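# Set the carton on the raised block within the tape

## Task

Move the carton onto the raised block so that no part of it overhangs the blue tape outline. It must stay there by itself, not because the robot is holding it. Then release it and pull the tool away.

## Robot and tools

Robot: two Doosan M1013 arms, left_arm and right_arm. Each ends in a vacuum suction cup, not fingers. Bases sit at (+0.023, +0.630, 0) for left_arm and (-0.026, -0.494, 0) for right_arm, both turned slightly about z. All reported poses share one scene frame: origin on the table top midway between the arms, +x out over the table, +z up, and left_arm on the +y side. The arm names do not match the left or right of any picture.

Cup point: each arm's end_effector_position is the centre of the suction cup's rim while unloaded. The cup points along that frame's own +z axis. From about 4 cm back from the rim, the tool body and wrist camera stick out up to about 9 cm sideways, so leave room around the cup. Printed positions can be slightly wrong, more so at long reach.

execute_actions(actions): actions is a list of up to 15 actions. Each action is a table of up to 15 rows, and each row runs for one 1/30 s step. An action always lasts 15 steps (0.5 s), so a shorter table repeats its final row. Every row is one flat list of 14 numbers in [-1, 1] covering both arms: left dx, dy, dz, rx, ry, rz, left suction, then right dx, dy, dz, rx, ry, rz, right suction. The six motion numbers are an offset, not a pose. They are measured in the cup point's own axes from where that cup point was at the start of the action. For the first action of a call, that start is the last pose a result reported. Each row is relative to that start, not to the row before it. Scale: 1.0 equals 0.6 m for dx, dy, dz and 180 degrees for rotation. rx, ry, rz form a single rotation vector. Suction is on for any value above 0.01 and off at 0.01 or less, and it keeps its last setting. A 0 in the suction slot is therefore an order to switch off, so resend the current value for an arm you are leaving alone. Passing an empty list just returns the state and images. The controller clips each step to within 70 mm and 16 degrees of the measured pose. Large offsets therefore may take more than one action, and the remainder must be sent again.

move(target, speed, blocking): target is one row of 14 numbers laid out as above. The offsets are in each cup point's own axes, counted from the pose in the latest result that showed one. Both cup points travel in straight lines and arrive together, taking 0.5 to 10 s; anything slower is cut off at 10 s. speed is in m/s, from 0.002 to 0.5, default 0.25, and rotation may reach twice that value in rad/s. Paths ignore obstacles and the other arm, may lag or overshoot, and can exceed speed near full stretch. With blocking=false you get a result after 0.5 s. No other motion call is accepted until wait(seconds, 0 to 10) or stop() reports that the move has ended. The move: line gives the ending (done, off_target, moving, held, fault) and any limits: limits=paced means the pose sent was clipped, and limits=held means a check held back some steps, after which the arm may lunge. Each cup point's distance from its target is also reported.

Other tools: zoom_image(camera, region=[x0, y0, x1, y1]) enlarges a box of up to 504 by 504 pixels from the latest image. Cameras: cam_head_left, cam_head_right, cam_high, cam_low (896x504) and cam_left_wrist, cam_right_wrist (504x504 fisheye). read_manual(section="licences") only returns licence text. finished_scene(scene) ends scene 1 or 2 for good and reports whether the goal was met.

Results: each arm's cup position in m, quat_wxyz and velocities. Hand target lines show where the controller is currently steering. A pose unreachable line means the clearance check altered or blocked that arm's command. suction_measured shows the vacuum level: about 0 means no seal, and 0.83 or more means an airtight seal. part_present turns 1 at 0.50 and back to 0 below 0.45. Joint torques and Flange force are noisy and include any carried weight. MOTOR HOT warns of overheating.

Gripping: press the 36 mm rim flat onto a smooth face of the carton with suction on, keeping the rim off edges, seams and holes. Under vacuum the cup shrinks, so the load rides up to about 12 mm nearer the tool. To release, set the carton down on the block, switch suction off, then lift at least 15 mm. A cup that seals on the table pins the tool until suction is switched off.

Typical sequence: look at the images; move above the carton; descend gently with suction on; confirm suction_measured; lift; carry it over the block; lower it fully inside the tape outline; release; back off; check that it rests unaided; then call finished_scene.

Avoid: the arms are stiff, so aiming even slightly past a firm contact can cause a fault. A fault freezes the arm for 10 s. It triggers when joint torque hits a load limit (waist and shoulder 319, elbow 150, wrist joints 42.3 N m) or when an outside force reaches 144 N. Approach contact slowly. Never let the arms collide or push each other. Do not drop, slam or knock anything off the table. Loose objects may now and then be nudged by something else. To keep an arm still, send it an offset back to its wanted pose once, then zeros afterwards.

Each tool is called after "Request:" as a command line: name --argument value for each argument, lists and objects as JSON in quotes; but a table of rows of numbers goes row by row, as --pt "numbers of a row", without its own name.

## Session

Request:
execute_actions --actions '[]'

Scene clock: 0.00 s.
left_arm: end_effector_position=(+0.6630, +0.5226, +0.3617) suction_measured=0.01 part_present=0 end_effector_quat_wxyz=(-0.001, -0.179, +0.984, -0.001) end_effector_velocity=(+0.000, +0.000, +0.000) end_effector_angular_velocity=(+0.001, -0.001, +0.002) | right_arm: end_effector_position=(+0.6148, -0.5981, +0.3630) suction_measured=0.00 part_present=0 end_effector_quat_wxyz=(+0.000, +0.335, +0.942, -0.000) end_effector_velocity=(+0.000, -0.001, -0.000) end_effector_angular_velocity=(-0.000, +0.000, -0.001)
Joint positions: left_arm=[-0.055  0.166  1.621 -0.001  1.354 -0.578] | right_arm=[-0.054  0.166  1.62  -0.     1.355  0.47 ]
Joint velocities: left_arm=[ 0.    -0.    -0.     0.001  0.    -0.002] | right_arm=[-0.002  0.001 -0.    -0.    -0.    -0.001]
Joint torques (N m, as the joint torque sensors report them, + toward a larger angle): no reading
Flange force (N, the push that the arm receives, along the end effector's own x y z axes): no reading
Hand target (left_arm): +0.663, +0.523, +0.362; -0.001, -0.179, +0.984, -0.001
Hand target (right_arm): +0.615, -0.598, +0.363; +0.000, +0.335, +0.942, -0.000

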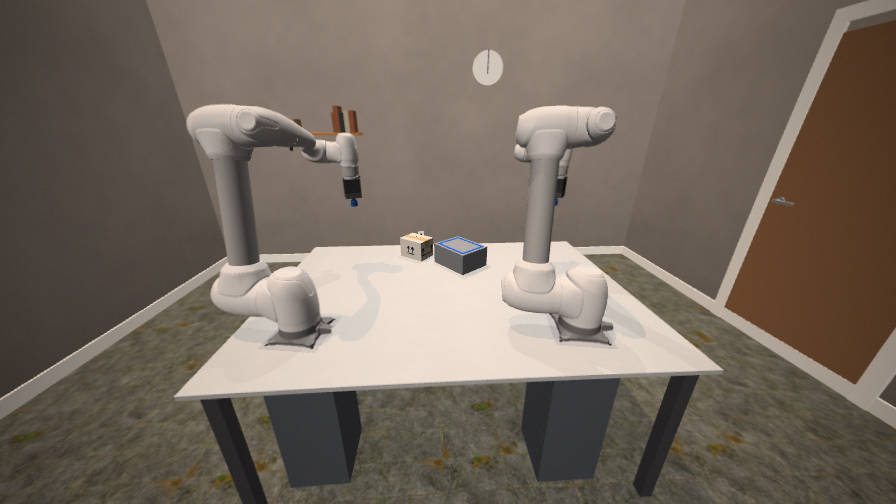

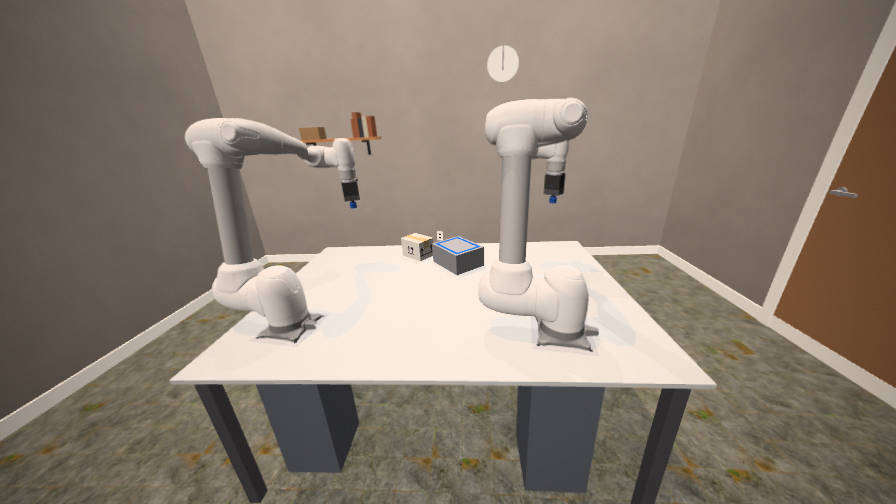

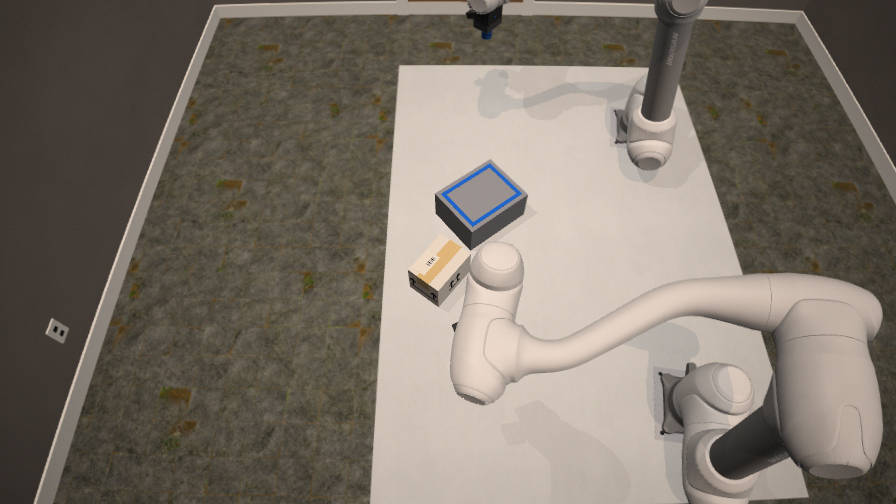

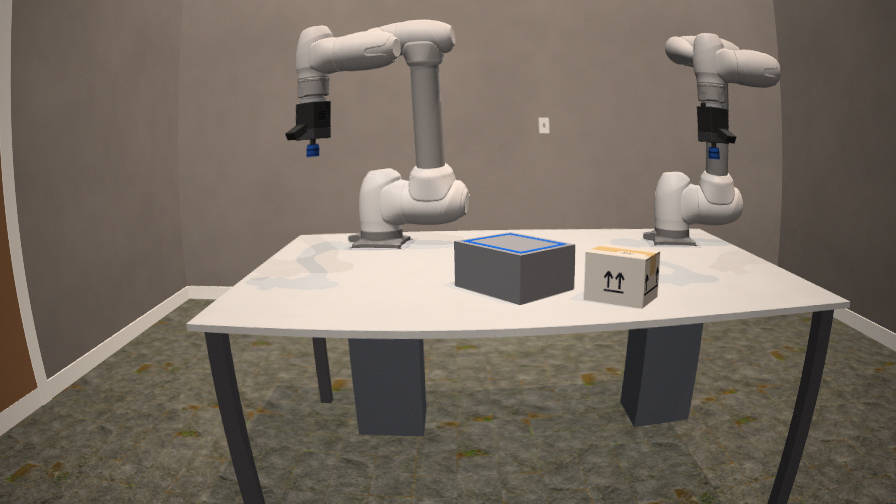

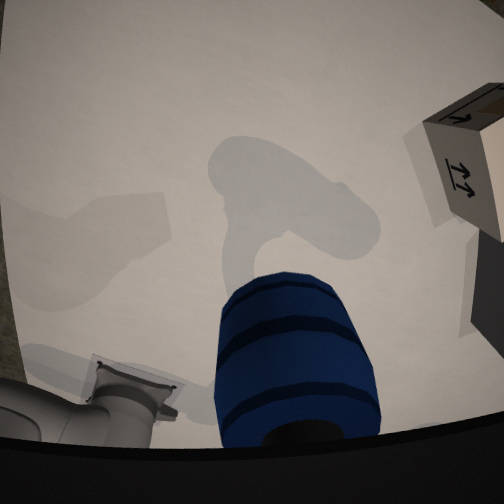

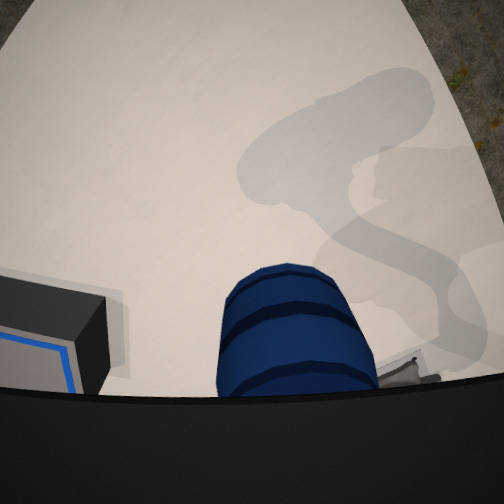

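Request:
zoom_image --camera "cam_high" --region '[390,150,550,310]'

Request:
zoom_image --camera "cam_low" --region '[440,210,680,320]'

Region (390, 150, 550, 310) of cam_high's 896x504 image, scaled by 3.150, with more detail than that image has.

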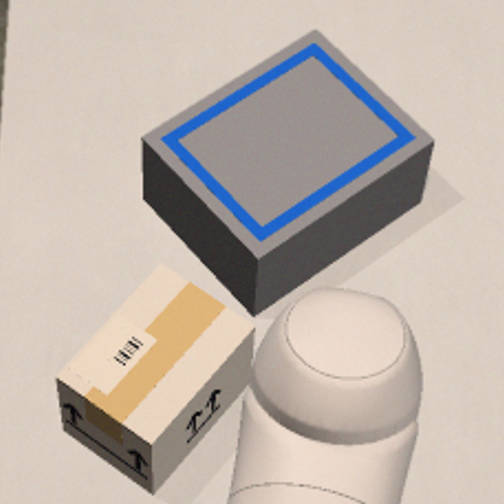

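Region (440, 210, 680, 320) of cam_low's 896x504 image, scaled by 2.100, with more detail than that image has; it fills the top 231 rows of this view, and the rest is white.

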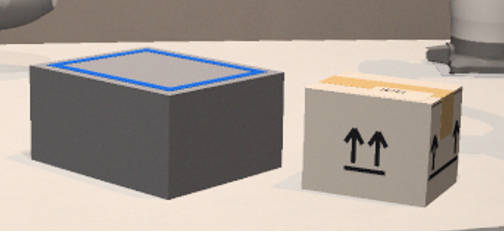

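Request:
move --target '[0.116,-0.692,0.3,0,0,0,0,0,0,0,0,0,0,0]' --speed 0.35

Scene clock: 4.97 s.
left_arm: end_effector_position=(+0.7430, +0.1096, +0.1819) suction_measured=0.01 part_present=0 end_effector_quat_wxyz=(-0.001, -0.179, +0.984, -0.000) end_effector_velocity=(-0.000, -0.002, -0.002) end_effector_angular_velocity=(-0.000, +0.003, +0.000) | right_arm: end_effector_position=(+0.6148, -0.5981, +0.3630) suction_measured=0.00 part_present=0 end_effector_quat_wxyz=(+0.000, +0.335, +0.942, -0.000) end_effector_velocity=(-0.000, -0.001, +0.001) end_effector_angular_velocity=(-0.000, -0.001, -0.002)
Joint positions: left_arm=[-0.5    0.626  1.294 -0.001  1.222 -1.023] | right_arm=[-0.054  0.166  1.62  -0.     1.355  0.47 ]
Joint velocities: left_arm=[-0.001  0.003 -0.002 -0.002  0.001 -0.001] | right_arm=[-0.001 -0.001 -0.    -0.     0.     0.   ]
Joint torques (N m, as the joint torque sensors report them, + toward a larger angle): left_arm=[ -0.88 -90.93 -36.05   4.59   0.1   -0.16] | right_arm=[  1.65 -60.03 -39.14   4.06   0.15   0.09]
Flange force (N, the push that the arm receives, along the end effector's own x y z axes): left_arm=[2.4 5.6 -5.5] | right_arm=[-6.6 0.8 1.1]
Hand target (left_arm): +0.743, +0.110, +0.182; -0.001, -0.179, +0.984, -0.000
Hand target (right_arm): +0.615, -0.598, +0.363; +0.000, +0.335, +0.942, -0.000
Off the commanded pose (left_arm): 0.001 m, 0 deg.
Off the commanded pose (right_arm): 0.000 m, 0 deg.
move: done
camera_calibration (this result's frames):
cam_left_wrist: T_world_to_cam=[[0.318948, -0.946666, 0.0457893, -0.138866], [-0.831079, -0.256126, 0.493667, 0.569289], [-0.45561, -0.195509, -0.868445, 0.600215], [0, 0, 0, 1]] pos_world=[0.790879, 0.131697, 0.246573]
cam_right_wrist: T_world_to_cam=[[-0.637644, -0.769483, 0.0361384, -0.0750491], [-0.677594, 0.582578, 0.448854, 0.618401], [-0.366439, 0.261722, -0.892874, 0.792394], [0, 0, 0, 1]] pos_world=[0.661534, -0.625403, 0.432648]

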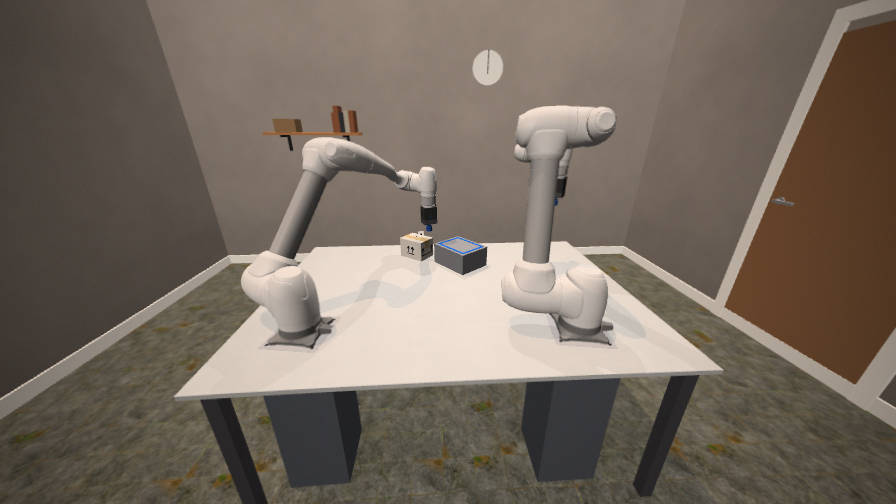

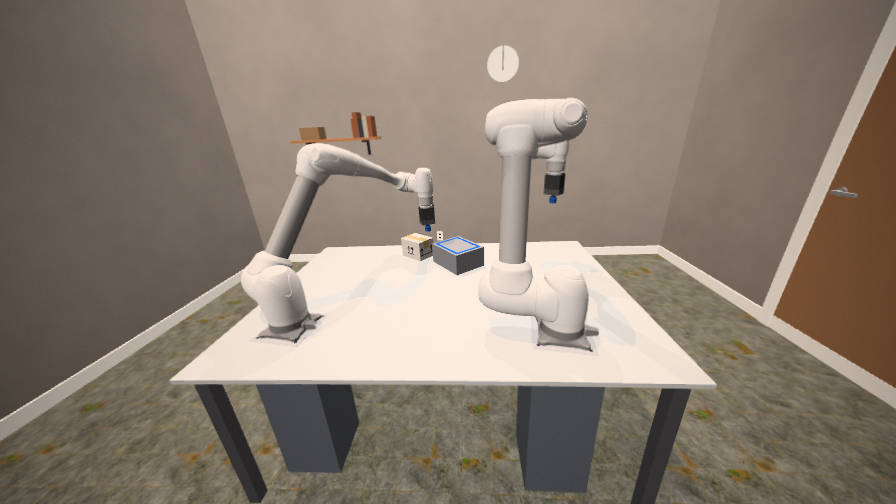

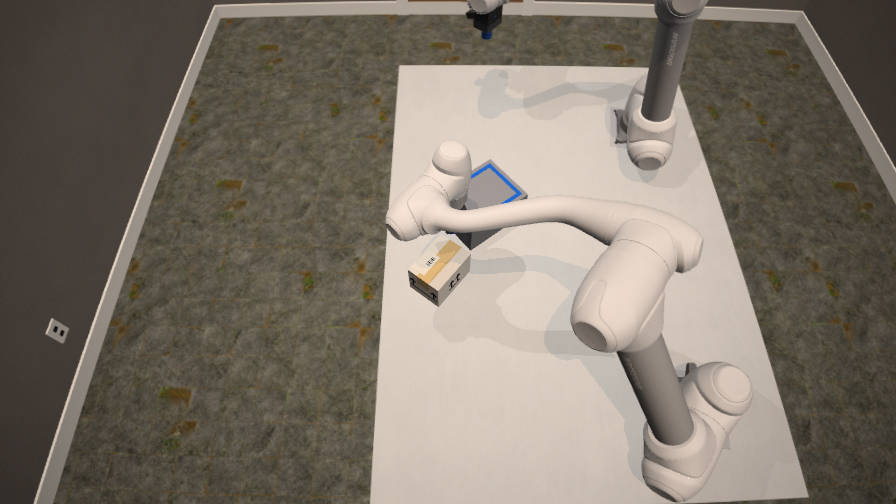

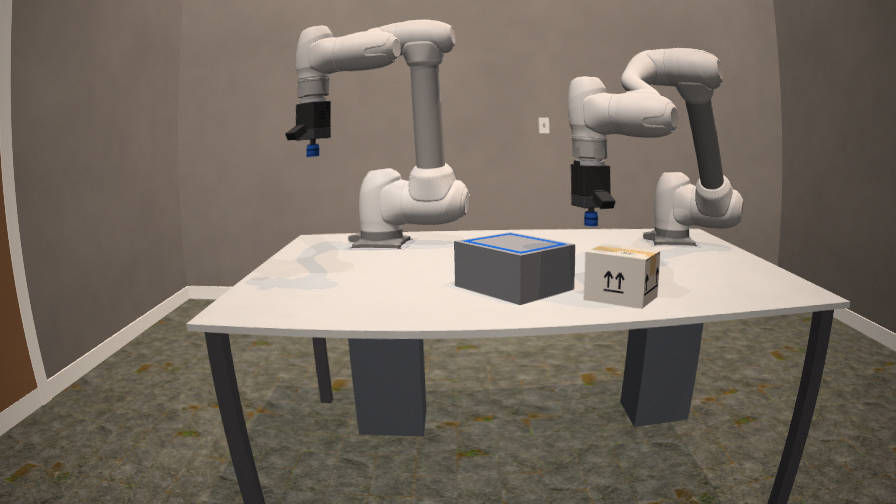

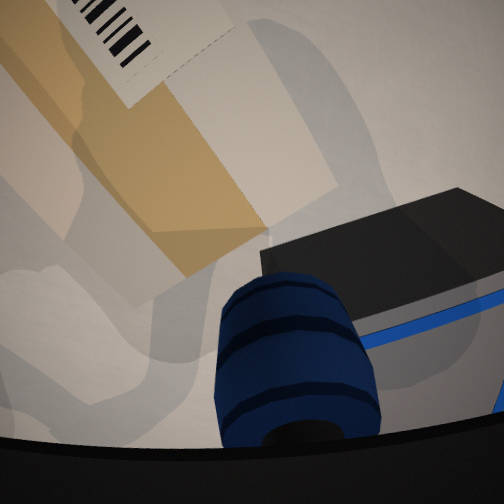

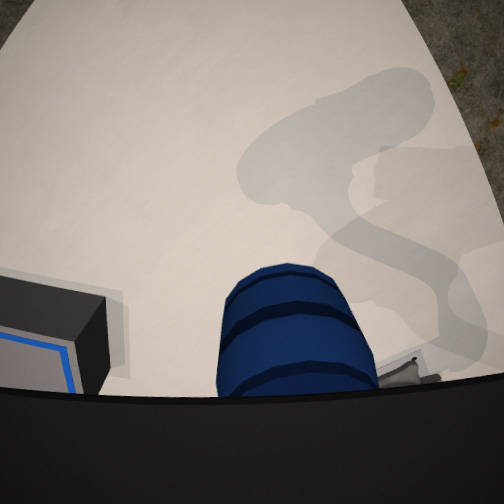

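Request:
move --target '[-0.088,0.1,0.07,0,0,0,0,0,0,0,0,0,0,0]' --speed 0.15

Scene clock: 6.87 s.
left_arm: end_effector_position=(+0.7715, +0.1842, +0.1400) suction_measured=0.01 part_present=0 end_effector_quat_wxyz=(-0.001, -0.179, +0.984, -0.000) end_effector_velocity=(+0.000, +0.001, +0.000) end_effector_angular_velocity=(-0.000, -0.001, -0.002) | right_arm: end_effector_position=(+0.6148, -0.5981, +0.3630) suction_measured=0.00 part_present=0 end_effector_quat_wxyz=(+0.000, +0.335, +0.942, -0.000) end_effector_velocity=(+0.000, +0.000, +0.001) end_effector_angular_velocity=(-0.001, -0.001, -0.001)
Joint positions: left_arm=[-0.412  0.626  1.375 -0.001  1.141 -0.936] | right_arm=[-0.054  0.166  1.62  -0.     1.355  0.47 ]
Joint velocities: left_arm=[ 0.001 -0.001  0.     0.    -0.001  0.003] | right_arm=[ 0.001 -0.001 -0.001 -0.    -0.     0.002]
Joint torques (N m, as the joint torque sensors report them, + toward a larger angle): left_arm=[ -4.22 -90.04 -33.89   4.18   0.27  -0.3 ] | right_arm=[  1.66 -60.39 -39.38   4.04   0.22   0.05]
Flange force (N, the push that the arm receives, along the end effector's own x y z axes): left_arm=[-2.5 5.3 -6.6] | right_arm=[-6.8 0.8 1.5]
Hand target (left_arm): +0.772, +0.184, +0.140; -0.001, -0.179, +0.984, -0.000
Hand target (right_arm): +0.615, -0.598, +0.363; +0.000, +0.335, +0.942, -0.000
Off the commanded pose (left_arm): 0.000 m, 0 deg.
Off the commanded pose (right_arm): 0.000 m, 0 deg.
move: done
camera_calibration (this result's frames):
cam_left_wrist: T_world_to_cam=[[0.318988, -0.946648, 0.0458616, -0.075471], [-0.831138, -0.256154, 0.493553, 0.632817], [-0.455474, -0.195555, -0.868506, 0.59124], [0, 0, 0, 1]] pos_world=[0.819327, 0.206274, 0.204628]
cam_right_wrist: T_world_to_cam=[[-0.637644, -0.769483, 0.0361381, -0.0750489], [-0.677594, 0.582578, 0.448854, 0.618401], [-0.366439, 0.261722, -0.892874, 0.792394], [0, 0, 0, 1]] pos_world=[0.661534, -0.625403, 0.432648]

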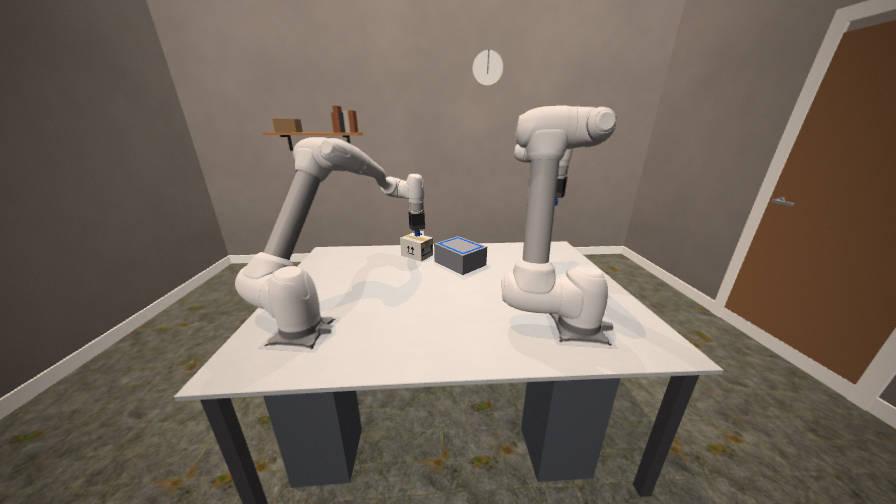

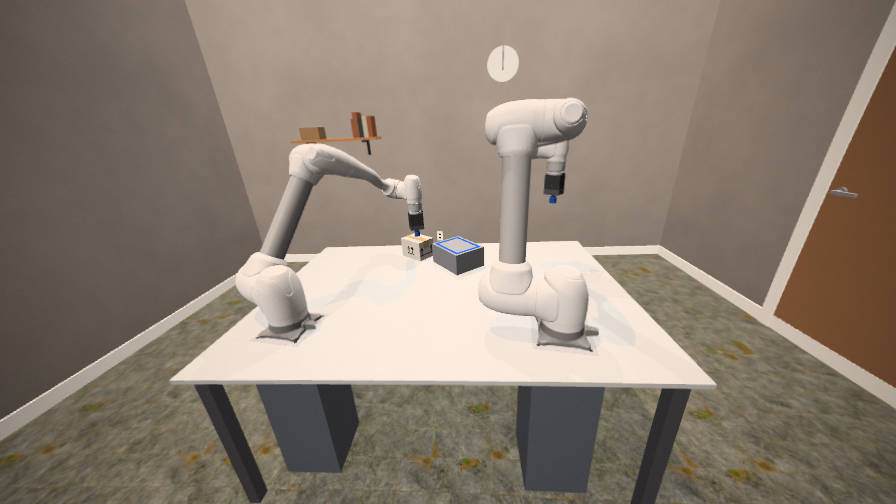

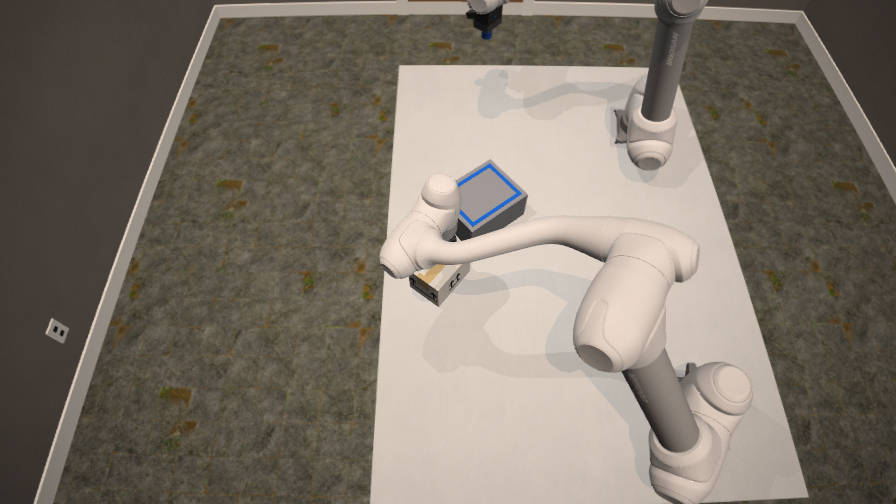

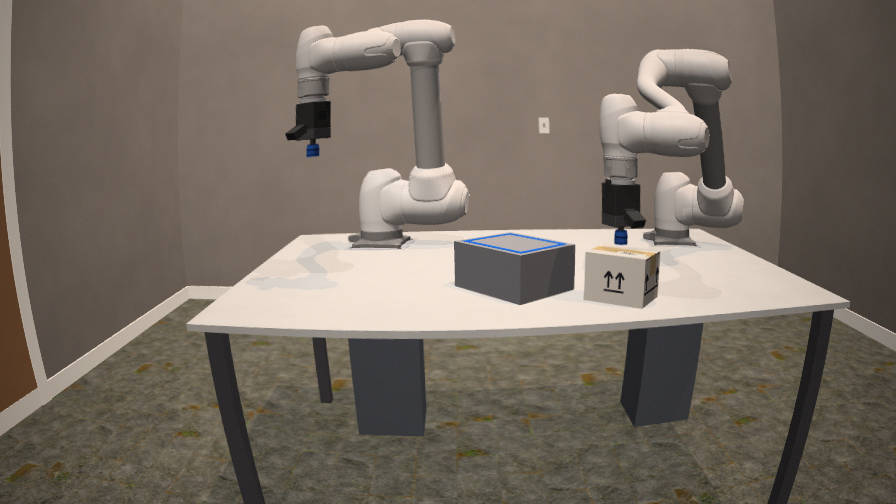

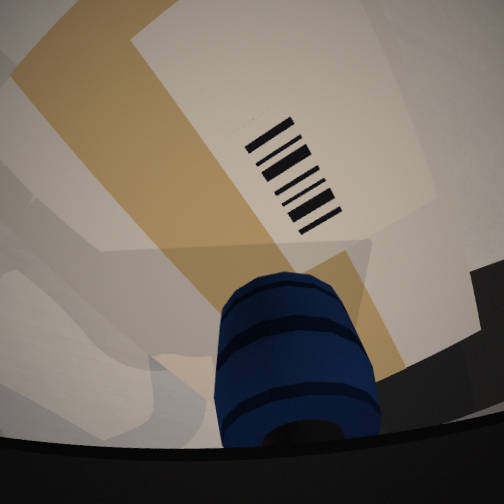

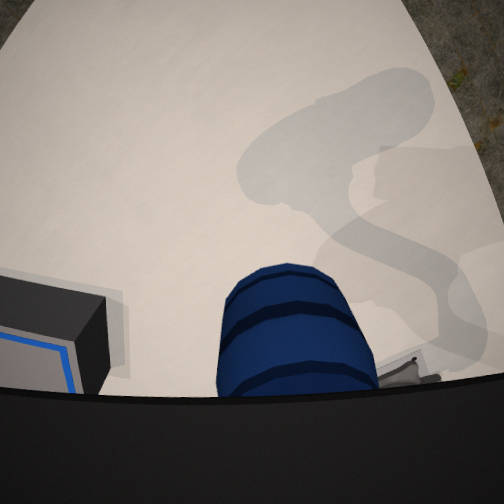

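Good; about 2 cm gap.

Request:
move --target '[0,0,0.043,0,0,0,1,0,0,0,0,0,0,0]' --speed 0.03

Scene clock: 8.57 s.
left_arm: end_effector_position=(+0.7715, +0.1843, +0.1143) suction_measured=1.00 part_present=1 end_effector_quat_wxyz=(-0.001, -0.179, +0.984, -0.000) end_effector_velocity=(-0.000, +0.000, -0.001) end_effector_angular_velocity=(-0.000, +0.001, +0.001) | right_arm: end_effector_position=(+0.6148, -0.5981, +0.3630) suction_measured=0.00 part_present=0 end_effector_quat_wxyz=(+0.000, +0.335, +0.942, -0.000) end_effector_velocity=(+0.000, -0.000, -0.000) end_effector_angular_velocity=(-0.000, +0.000, +0.000)
Joint positions: left_arm=[-0.412  0.644  1.395 -0.001  1.103 -0.935] | right_arm=[-0.054  0.166  1.62  -0.     1.355  0.47 ]
Joint velocities: left_arm=[ 0.     0.001  0.001 -0.001 -0.001 -0.001] | right_arm=[-0.     0.    -0.    -0.     0.    -0.001]
Joint torques (N m, as the joint torque sensors report them, + toward a larger angle): left_arm=[  -2.76 -102.58  -37.99    4.39    0.57   -0.26] | right_arm=[  1.73 -59.76 -39.34   4.03   0.07   0.03]
Flange force (N, the push that the arm receives, along the end effector's own x y z axes): left_arm=[-3.9 0.5 6.1] | right_arm=[-6.3 0.5 1.4]
Hand target (left_arm): +0.772, +0.184, +0.114; -0.001, -0.179, +0.984, -0.000
Hand target (right_arm): +0.615, -0.598, +0.363; +0.000, +0.335, +0.942, -0.000
Off the commanded pose (left_arm): 0.000 m, 0 deg.
Off the commanded pose (right_arm): 0.000 m, 0 deg.
move: done
camera_calibration (this result's frames):
cam_left_wrist: T_world_to_cam=[[0.319087, -0.946613, 0.0459006, -0.0743451], [-0.831109, -0.25622, 0.493568, 0.645548], [-0.455457, -0.19564, -0.868495, 0.568938], [0, 0, 0, 1]] pos_world=[0.819371, 0.206333, 0.17891]

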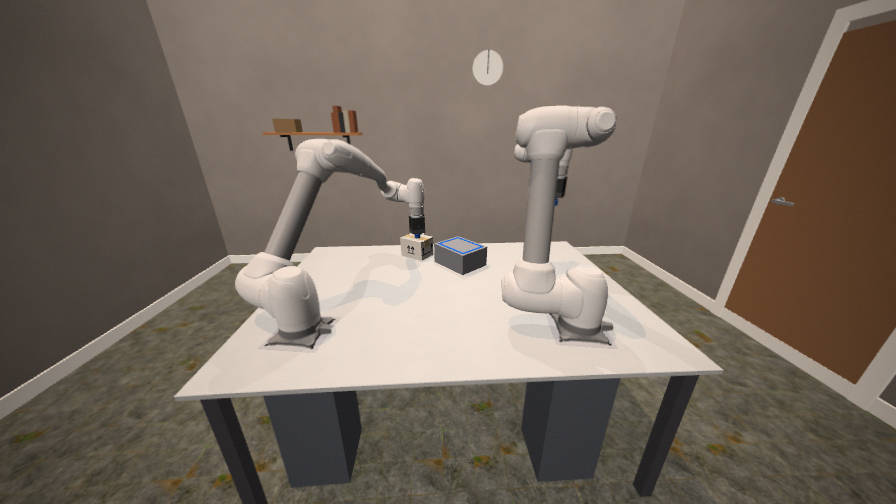

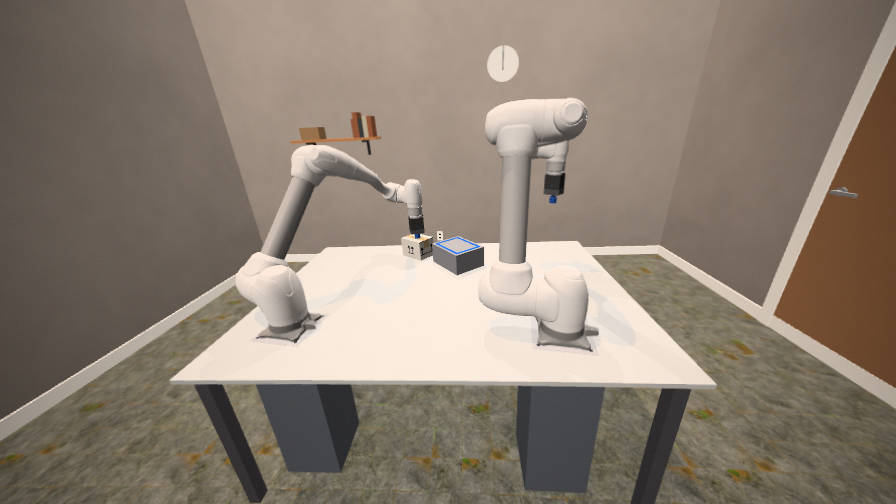

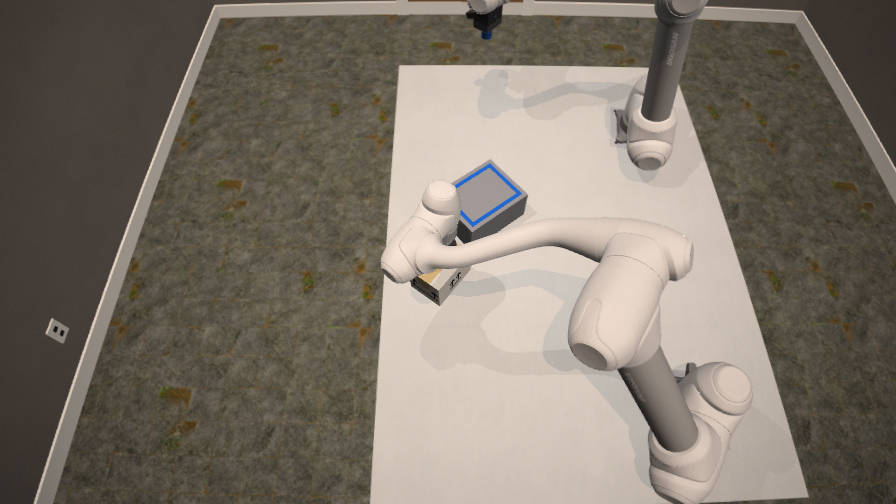

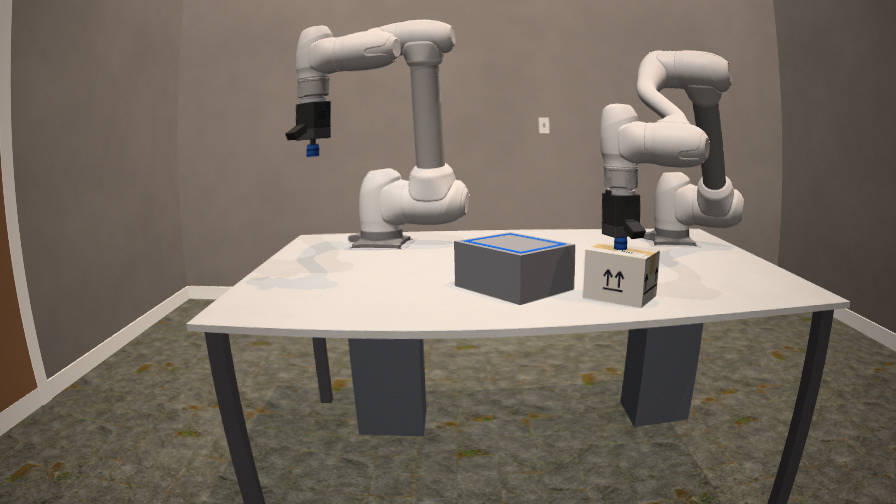

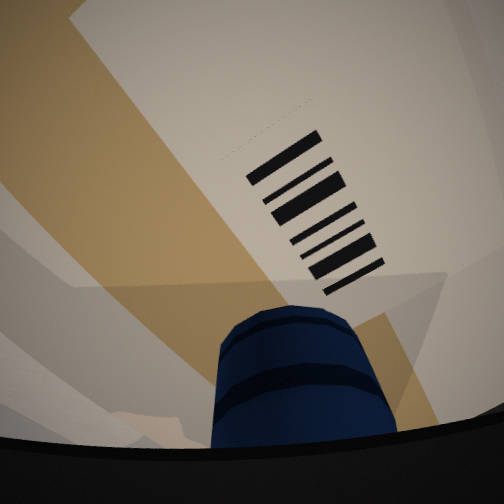

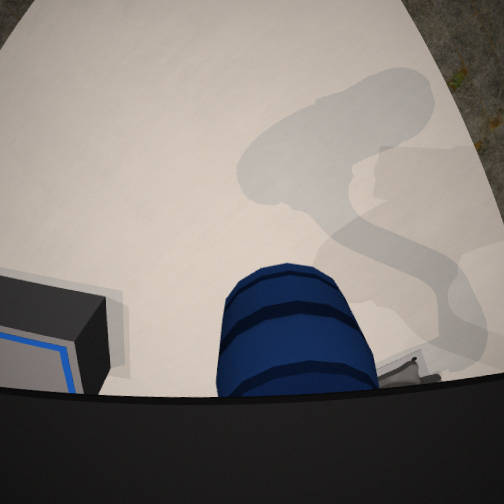

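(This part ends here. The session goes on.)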